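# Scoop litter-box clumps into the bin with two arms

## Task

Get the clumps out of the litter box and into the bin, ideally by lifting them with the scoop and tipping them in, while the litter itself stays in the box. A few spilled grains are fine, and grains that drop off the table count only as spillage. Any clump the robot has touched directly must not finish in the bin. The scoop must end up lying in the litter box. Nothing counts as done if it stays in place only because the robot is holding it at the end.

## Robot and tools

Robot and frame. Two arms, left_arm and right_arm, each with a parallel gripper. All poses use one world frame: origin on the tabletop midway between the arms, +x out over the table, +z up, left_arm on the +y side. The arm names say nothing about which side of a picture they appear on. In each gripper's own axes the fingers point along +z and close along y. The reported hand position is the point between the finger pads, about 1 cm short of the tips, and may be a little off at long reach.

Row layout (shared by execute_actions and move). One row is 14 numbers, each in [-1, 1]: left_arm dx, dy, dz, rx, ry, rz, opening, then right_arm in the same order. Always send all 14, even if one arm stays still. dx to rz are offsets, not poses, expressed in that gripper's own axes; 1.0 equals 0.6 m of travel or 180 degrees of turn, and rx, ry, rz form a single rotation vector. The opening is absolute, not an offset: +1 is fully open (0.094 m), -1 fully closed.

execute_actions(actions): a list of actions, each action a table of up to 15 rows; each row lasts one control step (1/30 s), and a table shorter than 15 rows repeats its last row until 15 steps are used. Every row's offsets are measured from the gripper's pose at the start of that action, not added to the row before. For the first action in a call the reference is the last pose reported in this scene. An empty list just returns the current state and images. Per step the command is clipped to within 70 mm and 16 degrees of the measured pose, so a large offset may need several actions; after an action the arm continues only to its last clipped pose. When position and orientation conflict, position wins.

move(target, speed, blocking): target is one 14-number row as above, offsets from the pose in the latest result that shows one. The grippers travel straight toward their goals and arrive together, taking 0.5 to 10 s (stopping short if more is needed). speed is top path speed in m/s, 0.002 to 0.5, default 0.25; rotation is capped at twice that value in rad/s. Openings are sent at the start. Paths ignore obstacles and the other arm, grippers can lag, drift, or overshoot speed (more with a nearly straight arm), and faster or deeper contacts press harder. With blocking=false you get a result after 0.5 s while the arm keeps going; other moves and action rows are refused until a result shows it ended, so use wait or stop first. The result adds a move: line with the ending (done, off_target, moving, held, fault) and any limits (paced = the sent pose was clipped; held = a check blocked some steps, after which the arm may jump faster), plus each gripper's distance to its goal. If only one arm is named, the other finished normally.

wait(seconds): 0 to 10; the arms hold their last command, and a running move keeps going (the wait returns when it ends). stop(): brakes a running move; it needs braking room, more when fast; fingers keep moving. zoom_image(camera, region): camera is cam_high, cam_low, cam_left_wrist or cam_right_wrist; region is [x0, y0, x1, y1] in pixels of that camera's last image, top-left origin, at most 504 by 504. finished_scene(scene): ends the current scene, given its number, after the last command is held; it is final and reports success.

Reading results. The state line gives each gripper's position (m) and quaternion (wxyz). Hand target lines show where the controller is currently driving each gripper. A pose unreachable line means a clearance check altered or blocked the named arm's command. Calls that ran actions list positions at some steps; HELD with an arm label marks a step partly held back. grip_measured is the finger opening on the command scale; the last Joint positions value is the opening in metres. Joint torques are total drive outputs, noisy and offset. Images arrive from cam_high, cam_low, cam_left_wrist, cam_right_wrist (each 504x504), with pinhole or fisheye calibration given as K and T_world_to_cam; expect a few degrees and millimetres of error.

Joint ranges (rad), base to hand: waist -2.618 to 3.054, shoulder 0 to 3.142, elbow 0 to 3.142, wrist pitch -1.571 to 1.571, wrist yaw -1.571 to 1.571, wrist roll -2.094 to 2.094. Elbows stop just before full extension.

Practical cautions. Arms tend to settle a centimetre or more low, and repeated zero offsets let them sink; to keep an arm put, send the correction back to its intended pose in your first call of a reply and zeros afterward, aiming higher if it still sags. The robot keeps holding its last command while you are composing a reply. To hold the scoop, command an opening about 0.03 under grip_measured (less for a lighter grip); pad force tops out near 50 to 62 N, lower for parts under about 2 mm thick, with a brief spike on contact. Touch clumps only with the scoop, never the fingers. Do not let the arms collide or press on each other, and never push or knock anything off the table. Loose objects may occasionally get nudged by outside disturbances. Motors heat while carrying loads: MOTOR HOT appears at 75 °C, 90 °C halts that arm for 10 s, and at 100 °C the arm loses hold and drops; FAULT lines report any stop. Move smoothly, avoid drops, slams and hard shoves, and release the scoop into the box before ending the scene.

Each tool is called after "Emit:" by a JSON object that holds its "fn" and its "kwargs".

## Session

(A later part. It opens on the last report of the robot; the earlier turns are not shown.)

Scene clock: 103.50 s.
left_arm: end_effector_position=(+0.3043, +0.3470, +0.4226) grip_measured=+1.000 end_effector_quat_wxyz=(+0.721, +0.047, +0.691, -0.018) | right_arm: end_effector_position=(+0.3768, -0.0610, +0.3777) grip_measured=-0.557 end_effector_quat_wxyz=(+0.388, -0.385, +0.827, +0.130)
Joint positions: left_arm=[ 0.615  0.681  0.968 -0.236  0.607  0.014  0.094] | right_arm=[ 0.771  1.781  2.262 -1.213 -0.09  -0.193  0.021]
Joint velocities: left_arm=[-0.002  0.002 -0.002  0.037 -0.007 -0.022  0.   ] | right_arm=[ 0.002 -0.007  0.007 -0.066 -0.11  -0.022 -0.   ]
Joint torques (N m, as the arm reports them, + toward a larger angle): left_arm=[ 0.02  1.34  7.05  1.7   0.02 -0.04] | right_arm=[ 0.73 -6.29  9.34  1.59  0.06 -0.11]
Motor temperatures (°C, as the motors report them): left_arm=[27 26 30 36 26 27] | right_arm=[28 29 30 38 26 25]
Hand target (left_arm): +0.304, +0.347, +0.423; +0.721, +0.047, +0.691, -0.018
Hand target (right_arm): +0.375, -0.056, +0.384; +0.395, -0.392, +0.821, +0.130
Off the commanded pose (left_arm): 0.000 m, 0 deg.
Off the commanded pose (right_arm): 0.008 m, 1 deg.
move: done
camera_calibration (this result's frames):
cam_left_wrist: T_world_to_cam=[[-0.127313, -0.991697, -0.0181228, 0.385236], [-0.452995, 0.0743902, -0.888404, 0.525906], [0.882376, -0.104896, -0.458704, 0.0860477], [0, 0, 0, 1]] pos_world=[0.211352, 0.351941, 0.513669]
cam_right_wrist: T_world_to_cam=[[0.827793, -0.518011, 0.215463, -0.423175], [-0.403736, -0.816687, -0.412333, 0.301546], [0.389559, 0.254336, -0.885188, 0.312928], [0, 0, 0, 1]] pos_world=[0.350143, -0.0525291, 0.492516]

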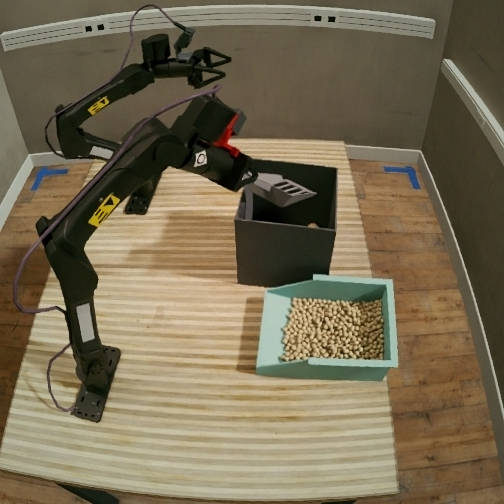

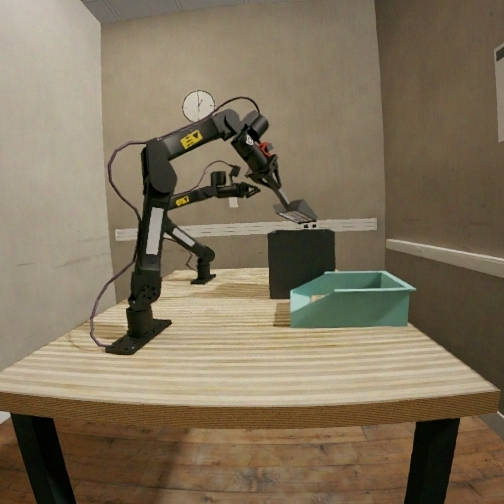

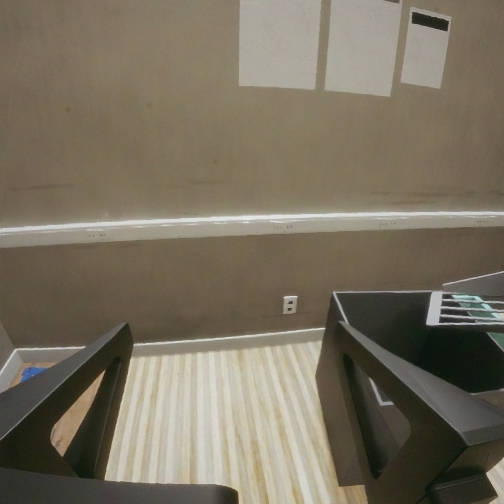

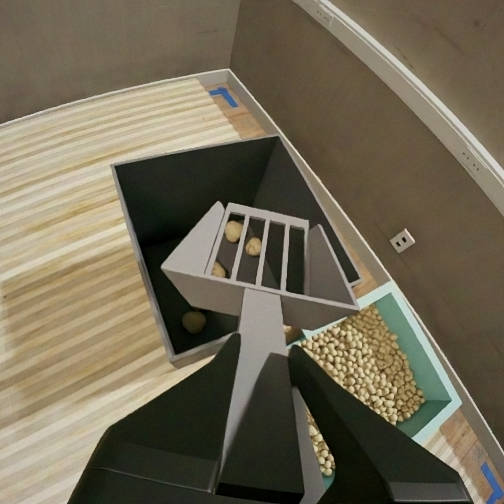

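Emit:
{"fn": "move", "kwargs": {"target": [0,0,0,0,0,0,1,0,0,0,0,-0.085,0,-0.65]}}

Emit:
{"fn": "move", "kwargs": {"target": [0,0,0,0,0,0,1,0.04,-0.237,-0.045,0.235,0.025,0.127,-0.65]}}

Emit:
{"fn": "move", "kwargs": {"target": [0,0,0,0,0,0,1,0.34,0.03,0.18,0,-0.04,0.03,-0.65], "speed": 0.15}}

Scene clock: 105.13 s.
left_arm: end_effector_position=(+0.3043, +0.3470, +0.4226) grip_measured=+1.000 end_effector_quat_wxyz=(+0.721, +0.047, +0.691, -0.018) | right_arm: end_effector_position=(+0.3779, -0.0561, +0.3688) grip_measured=-0.557 end_effector_quat_wxyz=(+0.481, -0.373, +0.774, +0.176)
Joint positions: left_arm=[ 0.615  0.681  0.968 -0.236  0.607  0.014  0.094] | right_arm=[ 0.751  1.521  1.711 -0.692 -0.159 -0.185  0.021]
Joint velocities: left_arm=[ 0.007 -0.002  0.032 -0.037  0.037  0.007  0.   ] | right_arm=[-0.007 -0.017 -0.002 -0.051 -0.066  0.022 -0.001]
Joint torques (N m, as the arm reports them, + toward a larger angle): left_arm=[ 0.09  1.38  7.04  1.68  0.   -0.04] | right_arm=[-0.84 -7.99  6.15  2.03 -0.07  0.06]
Motor temperatures (°C, as the motors report them): left_arm=[27 26 30 36 26 27] | right_arm=[28 29 30 38 26 25]
Hand target (left_arm): +0.304, +0.347, +0.423; +0.721, +0.047, +0.691, -0.018
Hand target (right_arm): +0.377, -0.061, +0.377; +0.493, -0.364, +0.769, +0.182
Off the commanded pose (left_arm): 0.000 m, 0 deg.
Off the commanded pose (right_arm): 0.010 m, 2 deg.
move: done
camera_calibration (this result's frames):
cam_left_wrist: T_world_to_cam=[[-0.127313, -0.991697, -0.0181228, 0.385236], [-0.452995, 0.0743902, -0.888404, 0.525906], [0.882376, -0.104896, -0.458704, 0.0860477], [0, 0, 0, 1]] pos_world=[0.211352, 0.351941, 0.513669]
cam_right_wrist: T_world_to_cam=[[0.807737, -0.532008, 0.254024, -0.427009], [-0.298153, -0.740353, -0.60248, 0.336785], [0.508592, 0.410907, -0.75663, 0.219822], [0, 0, 0, 1]] pos_world=[0.333525, -0.0681586, 0.477701]

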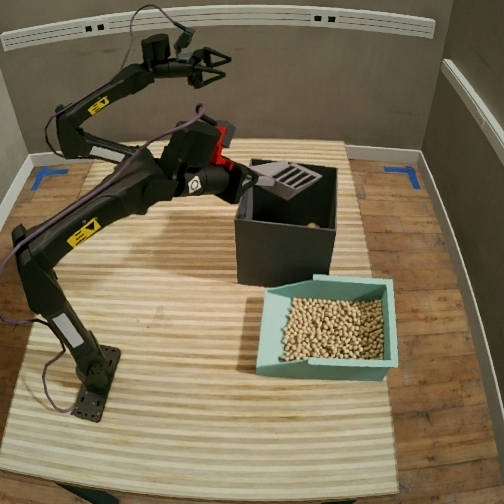

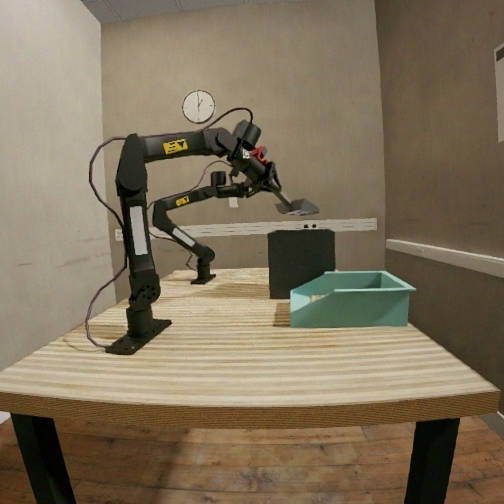

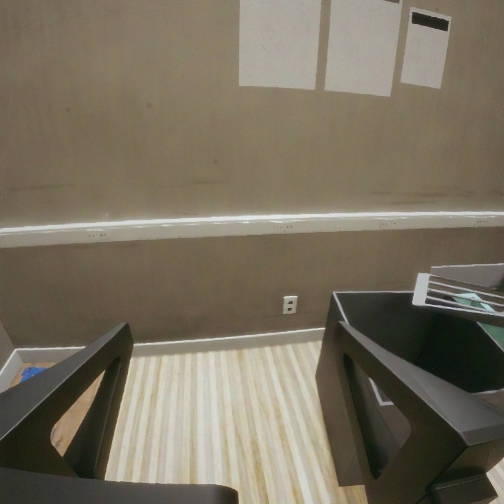

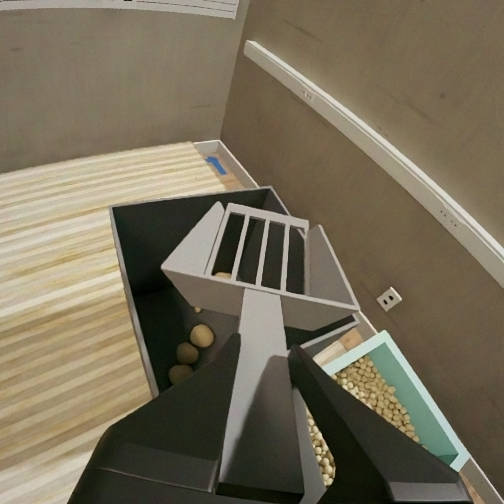

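Scene clock: 107.40 s.
left_arm: end_effector_position=(+0.3043, +0.3470, +0.4226) grip_measured=+1.000 end_effector_quat_wxyz=(+0.721, +0.047, +0.691, -0.018) | right_arm: end_effector_position=(+0.4579, -0.1699, +0.3659) grip_measured=-0.557 end_effector_quat_wxyz=(+0.506, -0.040, +0.861, -0.034)
Joint positions: left_arm=[ 0.615  0.681  0.968 -0.236  0.607  0.014  0.094] | right_arm=[ 0.696  1.65   1.86  -0.797  0.502  0.197  0.021]
Joint velocities: left_arm=[-0.002 -0.012  0.007  0.037 -0.022 -0.037  0.   ] | right_arm=[ 0.012 -0.017 -0.007 -0.007 -0.022  0.037  0.001]
Joint torques (N m, as the arm reports them, + toward a larger angle): left_arm=[-0.04  1.45  7.17  1.72 -0.01  0.  ] | right_arm=[-0.86 -6.47 10.81  1.62  0.33  0.13]
Motor temperatures (°C, as the motors report them): left_arm=[27 26 30 36 26 27] | right_arm=[28 29 30 39 26 25]
Hand target (left_arm): +0.304, +0.347, +0.423; +0.721, +0.047, +0.691, -0.018
Hand target (right_arm): +0.462, -0.176, +0.375; +0.514, -0.024, +0.857, -0.036
Off the commanded pose (left_arm): 0.000 m, 0 deg.
Off the commanded pose (right_arm): 0.010 m, 2 deg.
move: done
camera_calibration (this result's frames):
cam_left_wrist: T_world_to_cam=[[-0.127313, -0.991697, -0.0181228, 0.385236], [-0.452995, 0.0743902, -0.888404, 0.525906], [0.882376, -0.104896, -0.458704, 0.0860477], [0, 0, 0, 1]] pos_world=[0.211352, 0.351941, 0.513669]
cam_right_wrist: T_world_to_cam=[[0.172179, -0.948943, 0.264312, -0.335082], [-0.749701, -0.300286, -0.589726, 0.551487], [0.638986, -0.0966166, -0.763126, 0.0801133], [0, 0, 0, 1]] pos_world=[0.419953, -0.144629, 0.474929]

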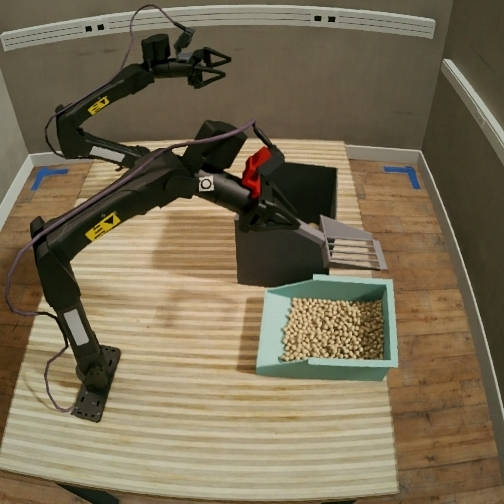

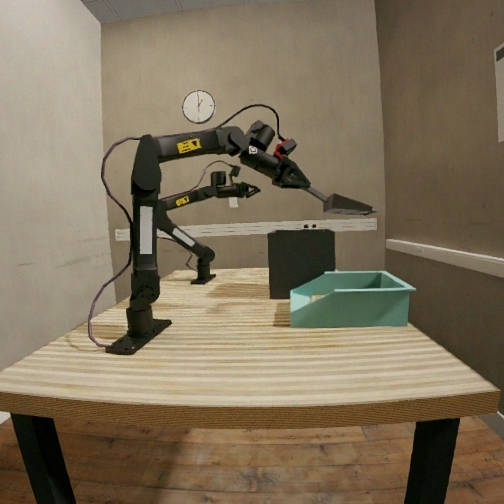

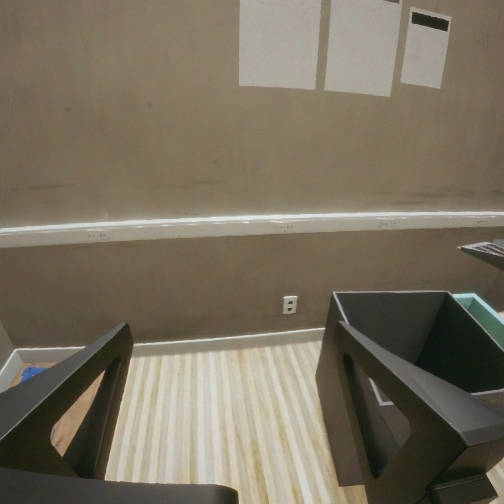

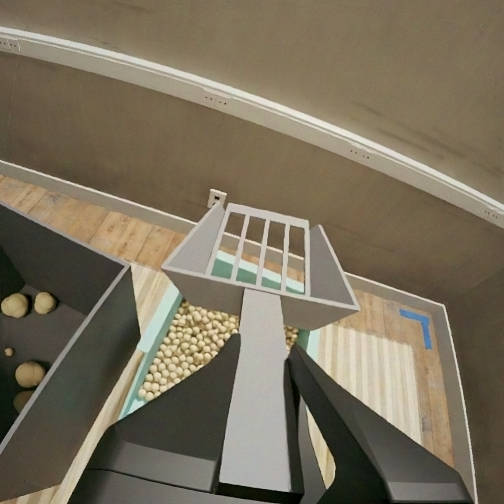

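Scene clock: 109.70 s.
left_arm: end_effector_position=(+0.3043, +0.3470, +0.4226) grip_measured=+1.000 end_effector_quat_wxyz=(+0.721, +0.047, +0.691, -0.018) | right_arm: end_effector_position=(+0.4513, -0.1768, +0.1386) grip_measured=-0.557 end_effector_quat_wxyz=(+0.558, -0.005, +0.830, -0.003)
Joint positions: left_arm=[ 0.615  0.681  0.968 -0.236  0.607  0.014  0.094] | right_arm=[0.696 1.641 0.785 0.407 0.517 0.222 0.021]
Joint velocities: left_arm=[-0.002 -0.002  0.007  0.007 -0.022  0.095  0.   ] | right_arm=[-0.007 -0.002 -0.012 -0.066  0.022 -0.066 -0.   ]
Joint torques (N m, as the arm reports them, + toward a larger angle): left_arm=[ 0.01  1.28  7.09  1.66  0.01 -0.06] | right_arm=[ 0.13 -6.21  6.07  1.98  0.33  0.02]
Motor temperatures (°C, as the motors report them): left_arm=[27 26 30 36 26 27] | right_arm=[28 29 30 39 26 25]
Hand target (left_arm): +0.304, +0.347, +0.423; +0.721, +0.047, +0.691, -0.018
Hand target (right_arm): +0.450, -0.178, +0.135; +0.559, -0.001, +0.829, -0.006
Off the commanded pose (left_arm): 0.000 m, 0 deg.
Off the commanded pose (right_arm): 0.005 m, 1 deg.
move: done
camera_calibration (this result's frames):
cam_left_wrist: T_world_to_cam=[[-0.127313, -0.991697, -0.0181228, 0.385236], [-0.452995, 0.0743902, -0.888404, 0.525906], [0.882376, -0.104896, -0.458704, 0.0860477], [0, 0, 0, 1]] pos_world=[0.211352, 0.351941, 0.513669]
cam_right_wrist: T_world_to_cam=[[0.121687, -0.973224, 0.195006, -0.252255], [-0.67712, -0.225047, -0.700616, 0.406415], [0.725742, -0.0467864, -0.686375, -0.130733], [0, 0, 0, 1]] pos_world=[0.400766, -0.160155, 0.2442]

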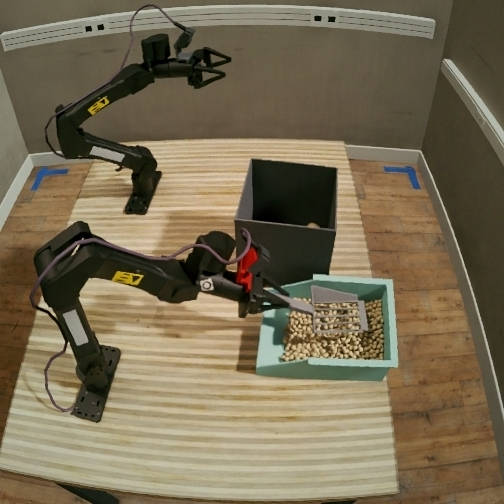

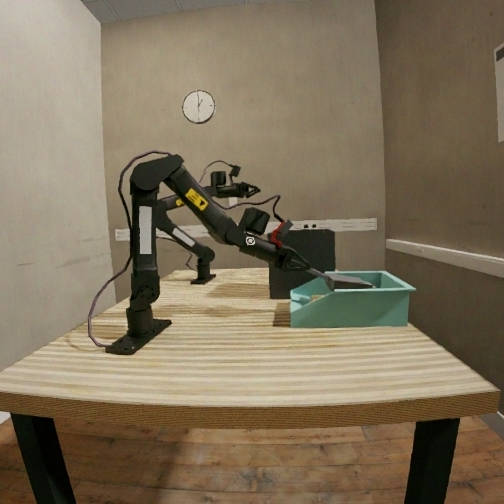

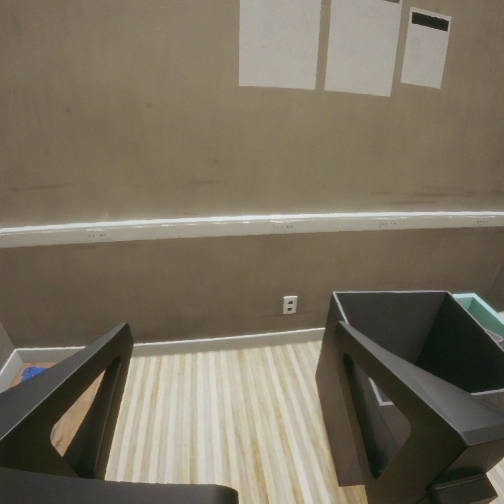

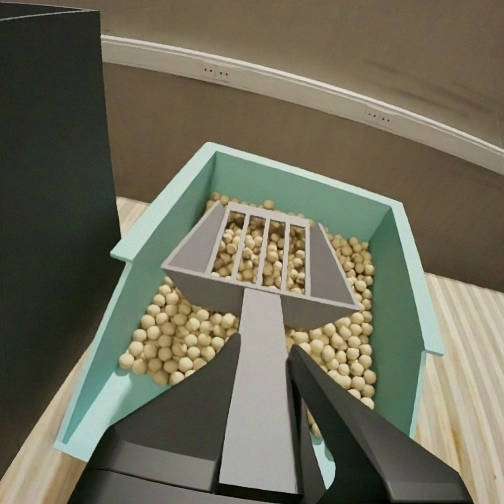

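Emit:
{"fn": "move", "kwargs": {"target": [0,0,0,0,0,0,1,0.045,-0.02,0.055,0,0,0,-0.65], "speed": 0.06}}

Emit:
{"fn": "move", "kwargs": {"target": [0,0,0,0,0,0,1,0,0,0,0,0,0,0.3]}}

Emit:
{"fn": "move", "kwargs": {"target": [0,0,0,0,0,0,1,-0.08,0,-0.15,0,0,0,0.3]}}

Scene clock: 111.00 s.
left_arm: end_effector_position=(+0.3043, +0.3470, +0.4226) grip_measured=+1.000 end_effector_quat_wxyz=(+0.721, +0.047, +0.691, -0.018) | right_arm: end_effector_position=(+0.4742, -0.1819, +0.1155) grip_measured=-0.557 end_effector_quat_wxyz=(+0.568, -0.000, +0.823, +0.007)
Joint positions: left_arm=[ 0.615  0.681  0.968 -0.236  0.607  0.014  0.094] | right_arm=[0.642 1.77  0.785 0.579 0.46  0.202 0.021]
Joint velocities: left_arm=[-0.007 -0.022 -0.007 -0.051 -0.037  0.051  0.   ] | right_arm=[ 0.002  0.007  0.007 -0.066  0.007  0.022  0.001]
Joint torques (N m, as the arm reports them, + toward a larger angle): left_arm=[-0.18  1.46  6.99  1.69  0.01  0.  ] | right_arm=[-0.85 -6.73  4.74  1.96  0.17 -0.15]
Motor temperatures (°C, as the motors report them): left_arm=[27 26 30 37 26 27] | right_arm=[28 28 30 39 26 25]
Hand target (left_arm): +0.304, +0.347, +0.423; +0.721, +0.047, +0.691, -0.018
Hand target (right_arm): +0.471, -0.189, +0.102; +0.558, -0.005, +0.830, -0.003
Off the commanded pose (left_arm): 0.000 m, 0 deg.
Off the commanded pose (right_arm): 0.016 m, 2 deg.
move: off_target (right_arm)
camera_calibration (this result's frames):
cam_left_wrist: T_world_to_cam=[[-0.127313, -0.991697, -0.0181228, 0.385236], [-0.452995, 0.0743902, -0.888404, 0.525906], [0.882376, -0.104896, -0.458704, 0.0860477], [0, 0, 0, 1]] pos_world=[0.211352, 0.351941, 0.513669]
cam_right_wrist: T_world_to_cam=[[0.12126, -0.976954, 0.175663, -0.253773], [-0.658701, -0.211587, -0.722041, 0.400783], [0.742569, -0.0281545, -0.669178, -0.17004], [0, 0, 0, 1]] pos_world=[0.421035, -0.167911, 0.220173]

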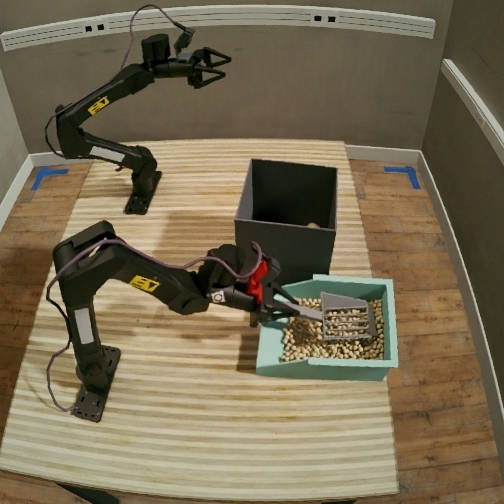

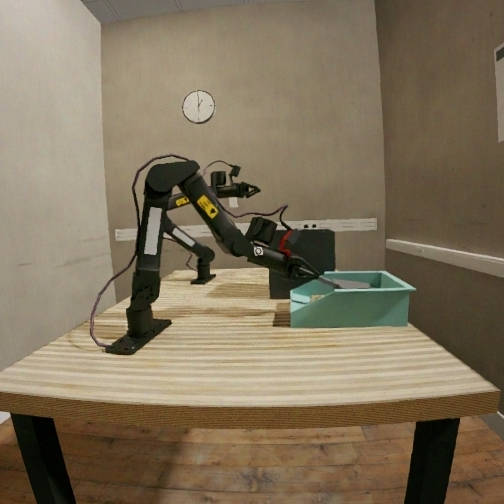

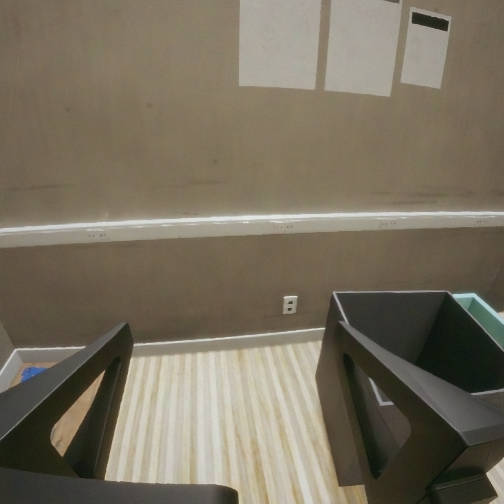

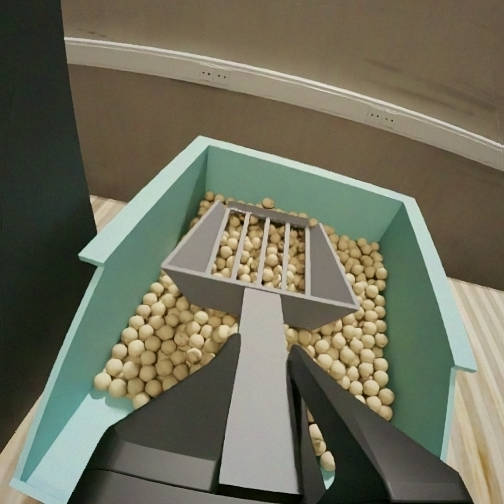

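Scene clock: 111.50 s.
left_arm: end_effector_position=(+0.3043, +0.3470, +0.4226) grip_measured=+1.000 end_effector_quat_wxyz=(+0.721, +0.047, +0.691, -0.018) | right_arm: end_effector_position=(+0.4743, -0.1819, +0.1157) grip_measured=+0.297 end_effector_quat_wxyz=(+0.569, -0.000, +0.823, +0.008)
Joint positions: left_arm=[ 0.615  0.681  0.968 -0.236  0.607  0.014  0.094] | right_arm=[0.642 1.77  0.785 0.58  0.46  0.202 0.061]
Joint velocities: left_arm=[ 0.002  0.012 -0.002 -0.007  0.007  0.007  0.   ] | right_arm=[ 0.002 -0.017 -0.002  0.007  0.007 -0.007 -0.   ]
Joint torques (N m, as the arm reports them, + toward a larger angle): left_arm=[ 0.01  1.42  7.11  1.65  0.01 -0.04] | right_arm=[ 0.01 -7.64  6.87  1.77  0.18 -0.01]
Motor temperatures (°C, as the motors report them): left_arm=[27 26 30 37 26 27] | right_arm=[28 28 30 39 26 25]
Hand target (left_arm): +0.304, +0.347, +0.423; +0.721, +0.047, +0.691, -0.018
Hand target (right_arm): +0.474, -0.182, +0.116; +0.568, -0.000, +0.823, +0.007
Off the commanded pose (left_arm): 0.000 m, 0 deg.
Off the commanded pose (right_arm): 0.000 m, 0 deg.
move: done
camera_calibration (this result's frames):
cam_left_wrist: T_world_to_cam=[[-0.127313, -0.991697, -0.0181228, 0.385236], [-0.452995, 0.0743902, -0.888404, 0.525906], [0.882376, -0.104896, -0.458704, 0.0860477], [0, 0, 0, 1]] pos_world=[0.211352, 0.351941, 0.513669]
cam_right_wrist: T_world_to_cam=[[0.121143, -0.977019, 0.175381, -0.253699], [-0.65822, -0.211319, -0.722559, 0.400826], [0.743015, -0.0279061, -0.668693, -0.170199], [0, 0, 0, 1]] pos_world=[0.421026, -0.167916, 0.220304]

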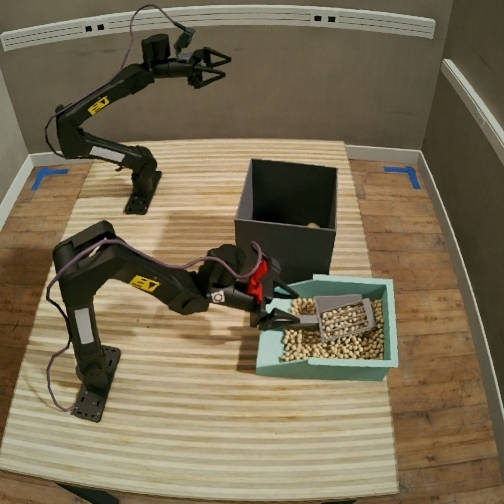

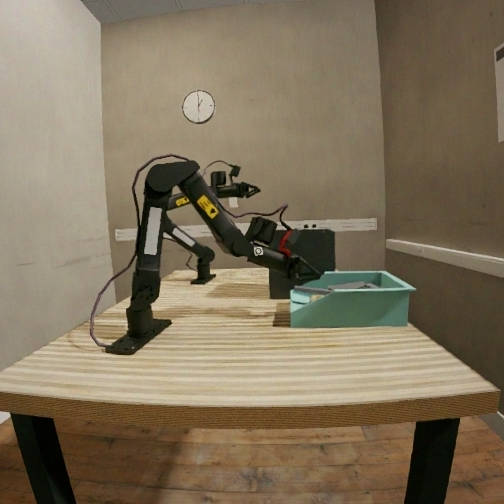

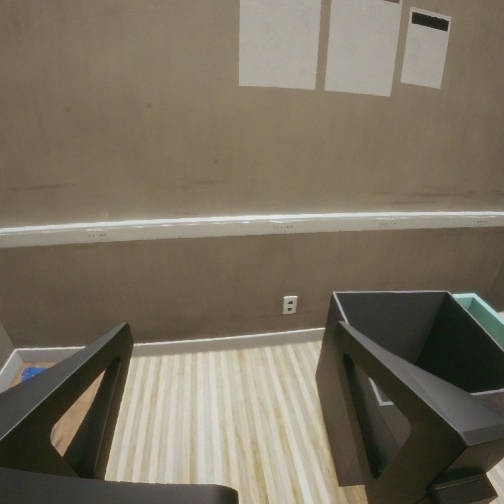

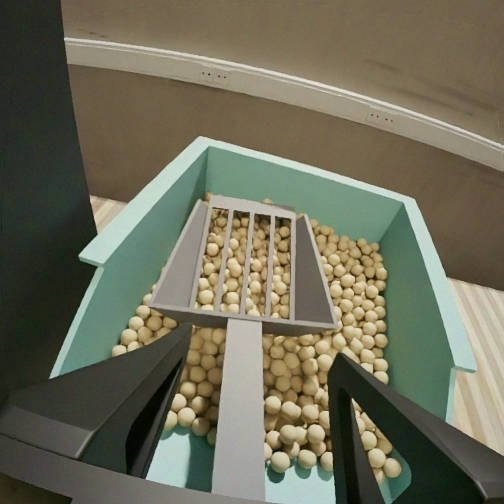

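Scene clock: 112.70 s.
left_arm: end_effector_position=(+0.3043, +0.3470, +0.4226) grip_measured=+1.000 end_effector_quat_wxyz=(+0.721, +0.047, +0.691, -0.018) | right_arm: end_effector_position=(+0.4128, -0.1844, +0.1962) grip_measured=+0.297 end_effector_quat_wxyz=(+0.575, +0.001, +0.818, +0.009)
Joint positions: left_arm=[ 0.615  0.681  0.968 -0.236  0.607  0.014  0.094] | right_arm=[0.746 1.376 0.757 0.209 0.558 0.243 0.061]
Joint velocities: left_arm=[ 0.002  0.002 -0.002  0.007  0.007 -0.037  0.   ] | right_arm=[ 0.007 -0.022 -0.007 -0.037 -0.022  0.081 -0.   ]
Joint torques (N m, as the arm reports them, + toward a larger angle): left_arm=[-0.1   1.35  7.02  1.69  0.03 -0.04] | right_arm=[ 0.73 -5.59  7.44  1.58  0.24  0.08]
Motor temperatures (°C, as the motors report them): left_arm=[27 26 30 37 26 27] | right_arm=[28 28 30 39 26 25]
Hand target (left_arm): +0.304, +0.347, +0.423; +0.721, +0.047, +0.691, -0.018
Hand target (right_arm): +0.408, -0.184, +0.193; +0.569, -0.000, +0.822, +0.007
Off the commanded pose (left_arm): 0.000 m, 0 deg.
Off the commanded pose (right_arm): 0.007 m, 1 deg.
move: done
camera_calibration (this result's frames):
cam_left_wrist: T_world_to_cam=[[-0.127313, -0.991697, -0.0181228, 0.385236], [-0.452995, 0.0743902, -0.888404, 0.525906], [0.882376, -0.104896, -0.458704, 0.0860477], [0, 0, 0, 1]] pos_world=[0.211352, 0.351941, 0.513669]
cam_right_wrist: T_world_to_cam=[[0.118867, -0.977586, 0.173772, -0.261678], [-0.646098, -0.209046, -0.734068, 0.415616], [0.753941, -0.0250172, -0.656465, -0.0771296], [0, 0, 0, 1]] pos_world=[0.357785, -0.170859, 0.29993]

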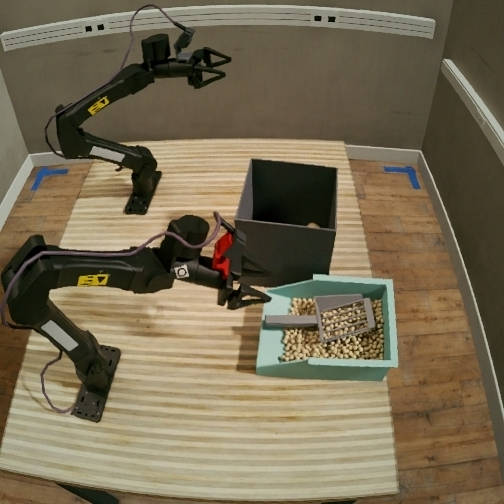

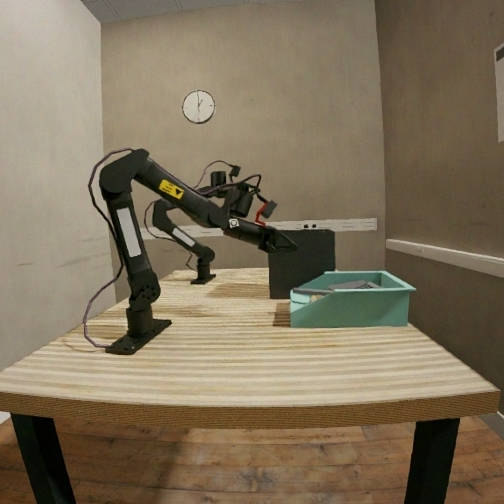

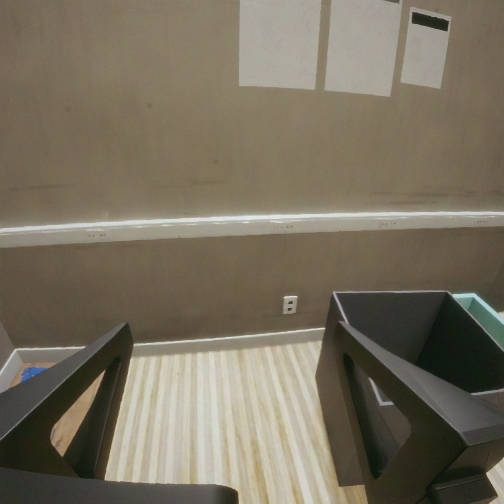

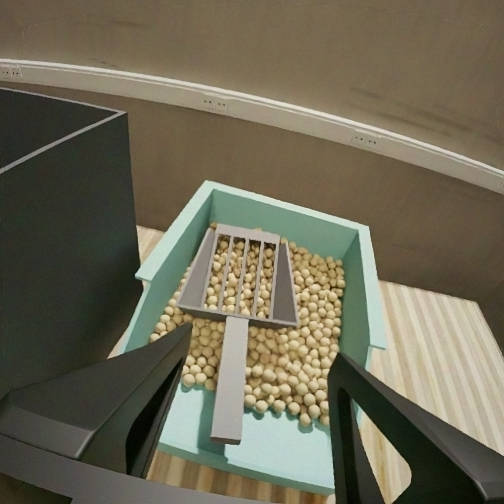

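Emit:
{"fn": "finished_scene", "kwargs": {"scene": 2}}

The scene is finished: the task was done.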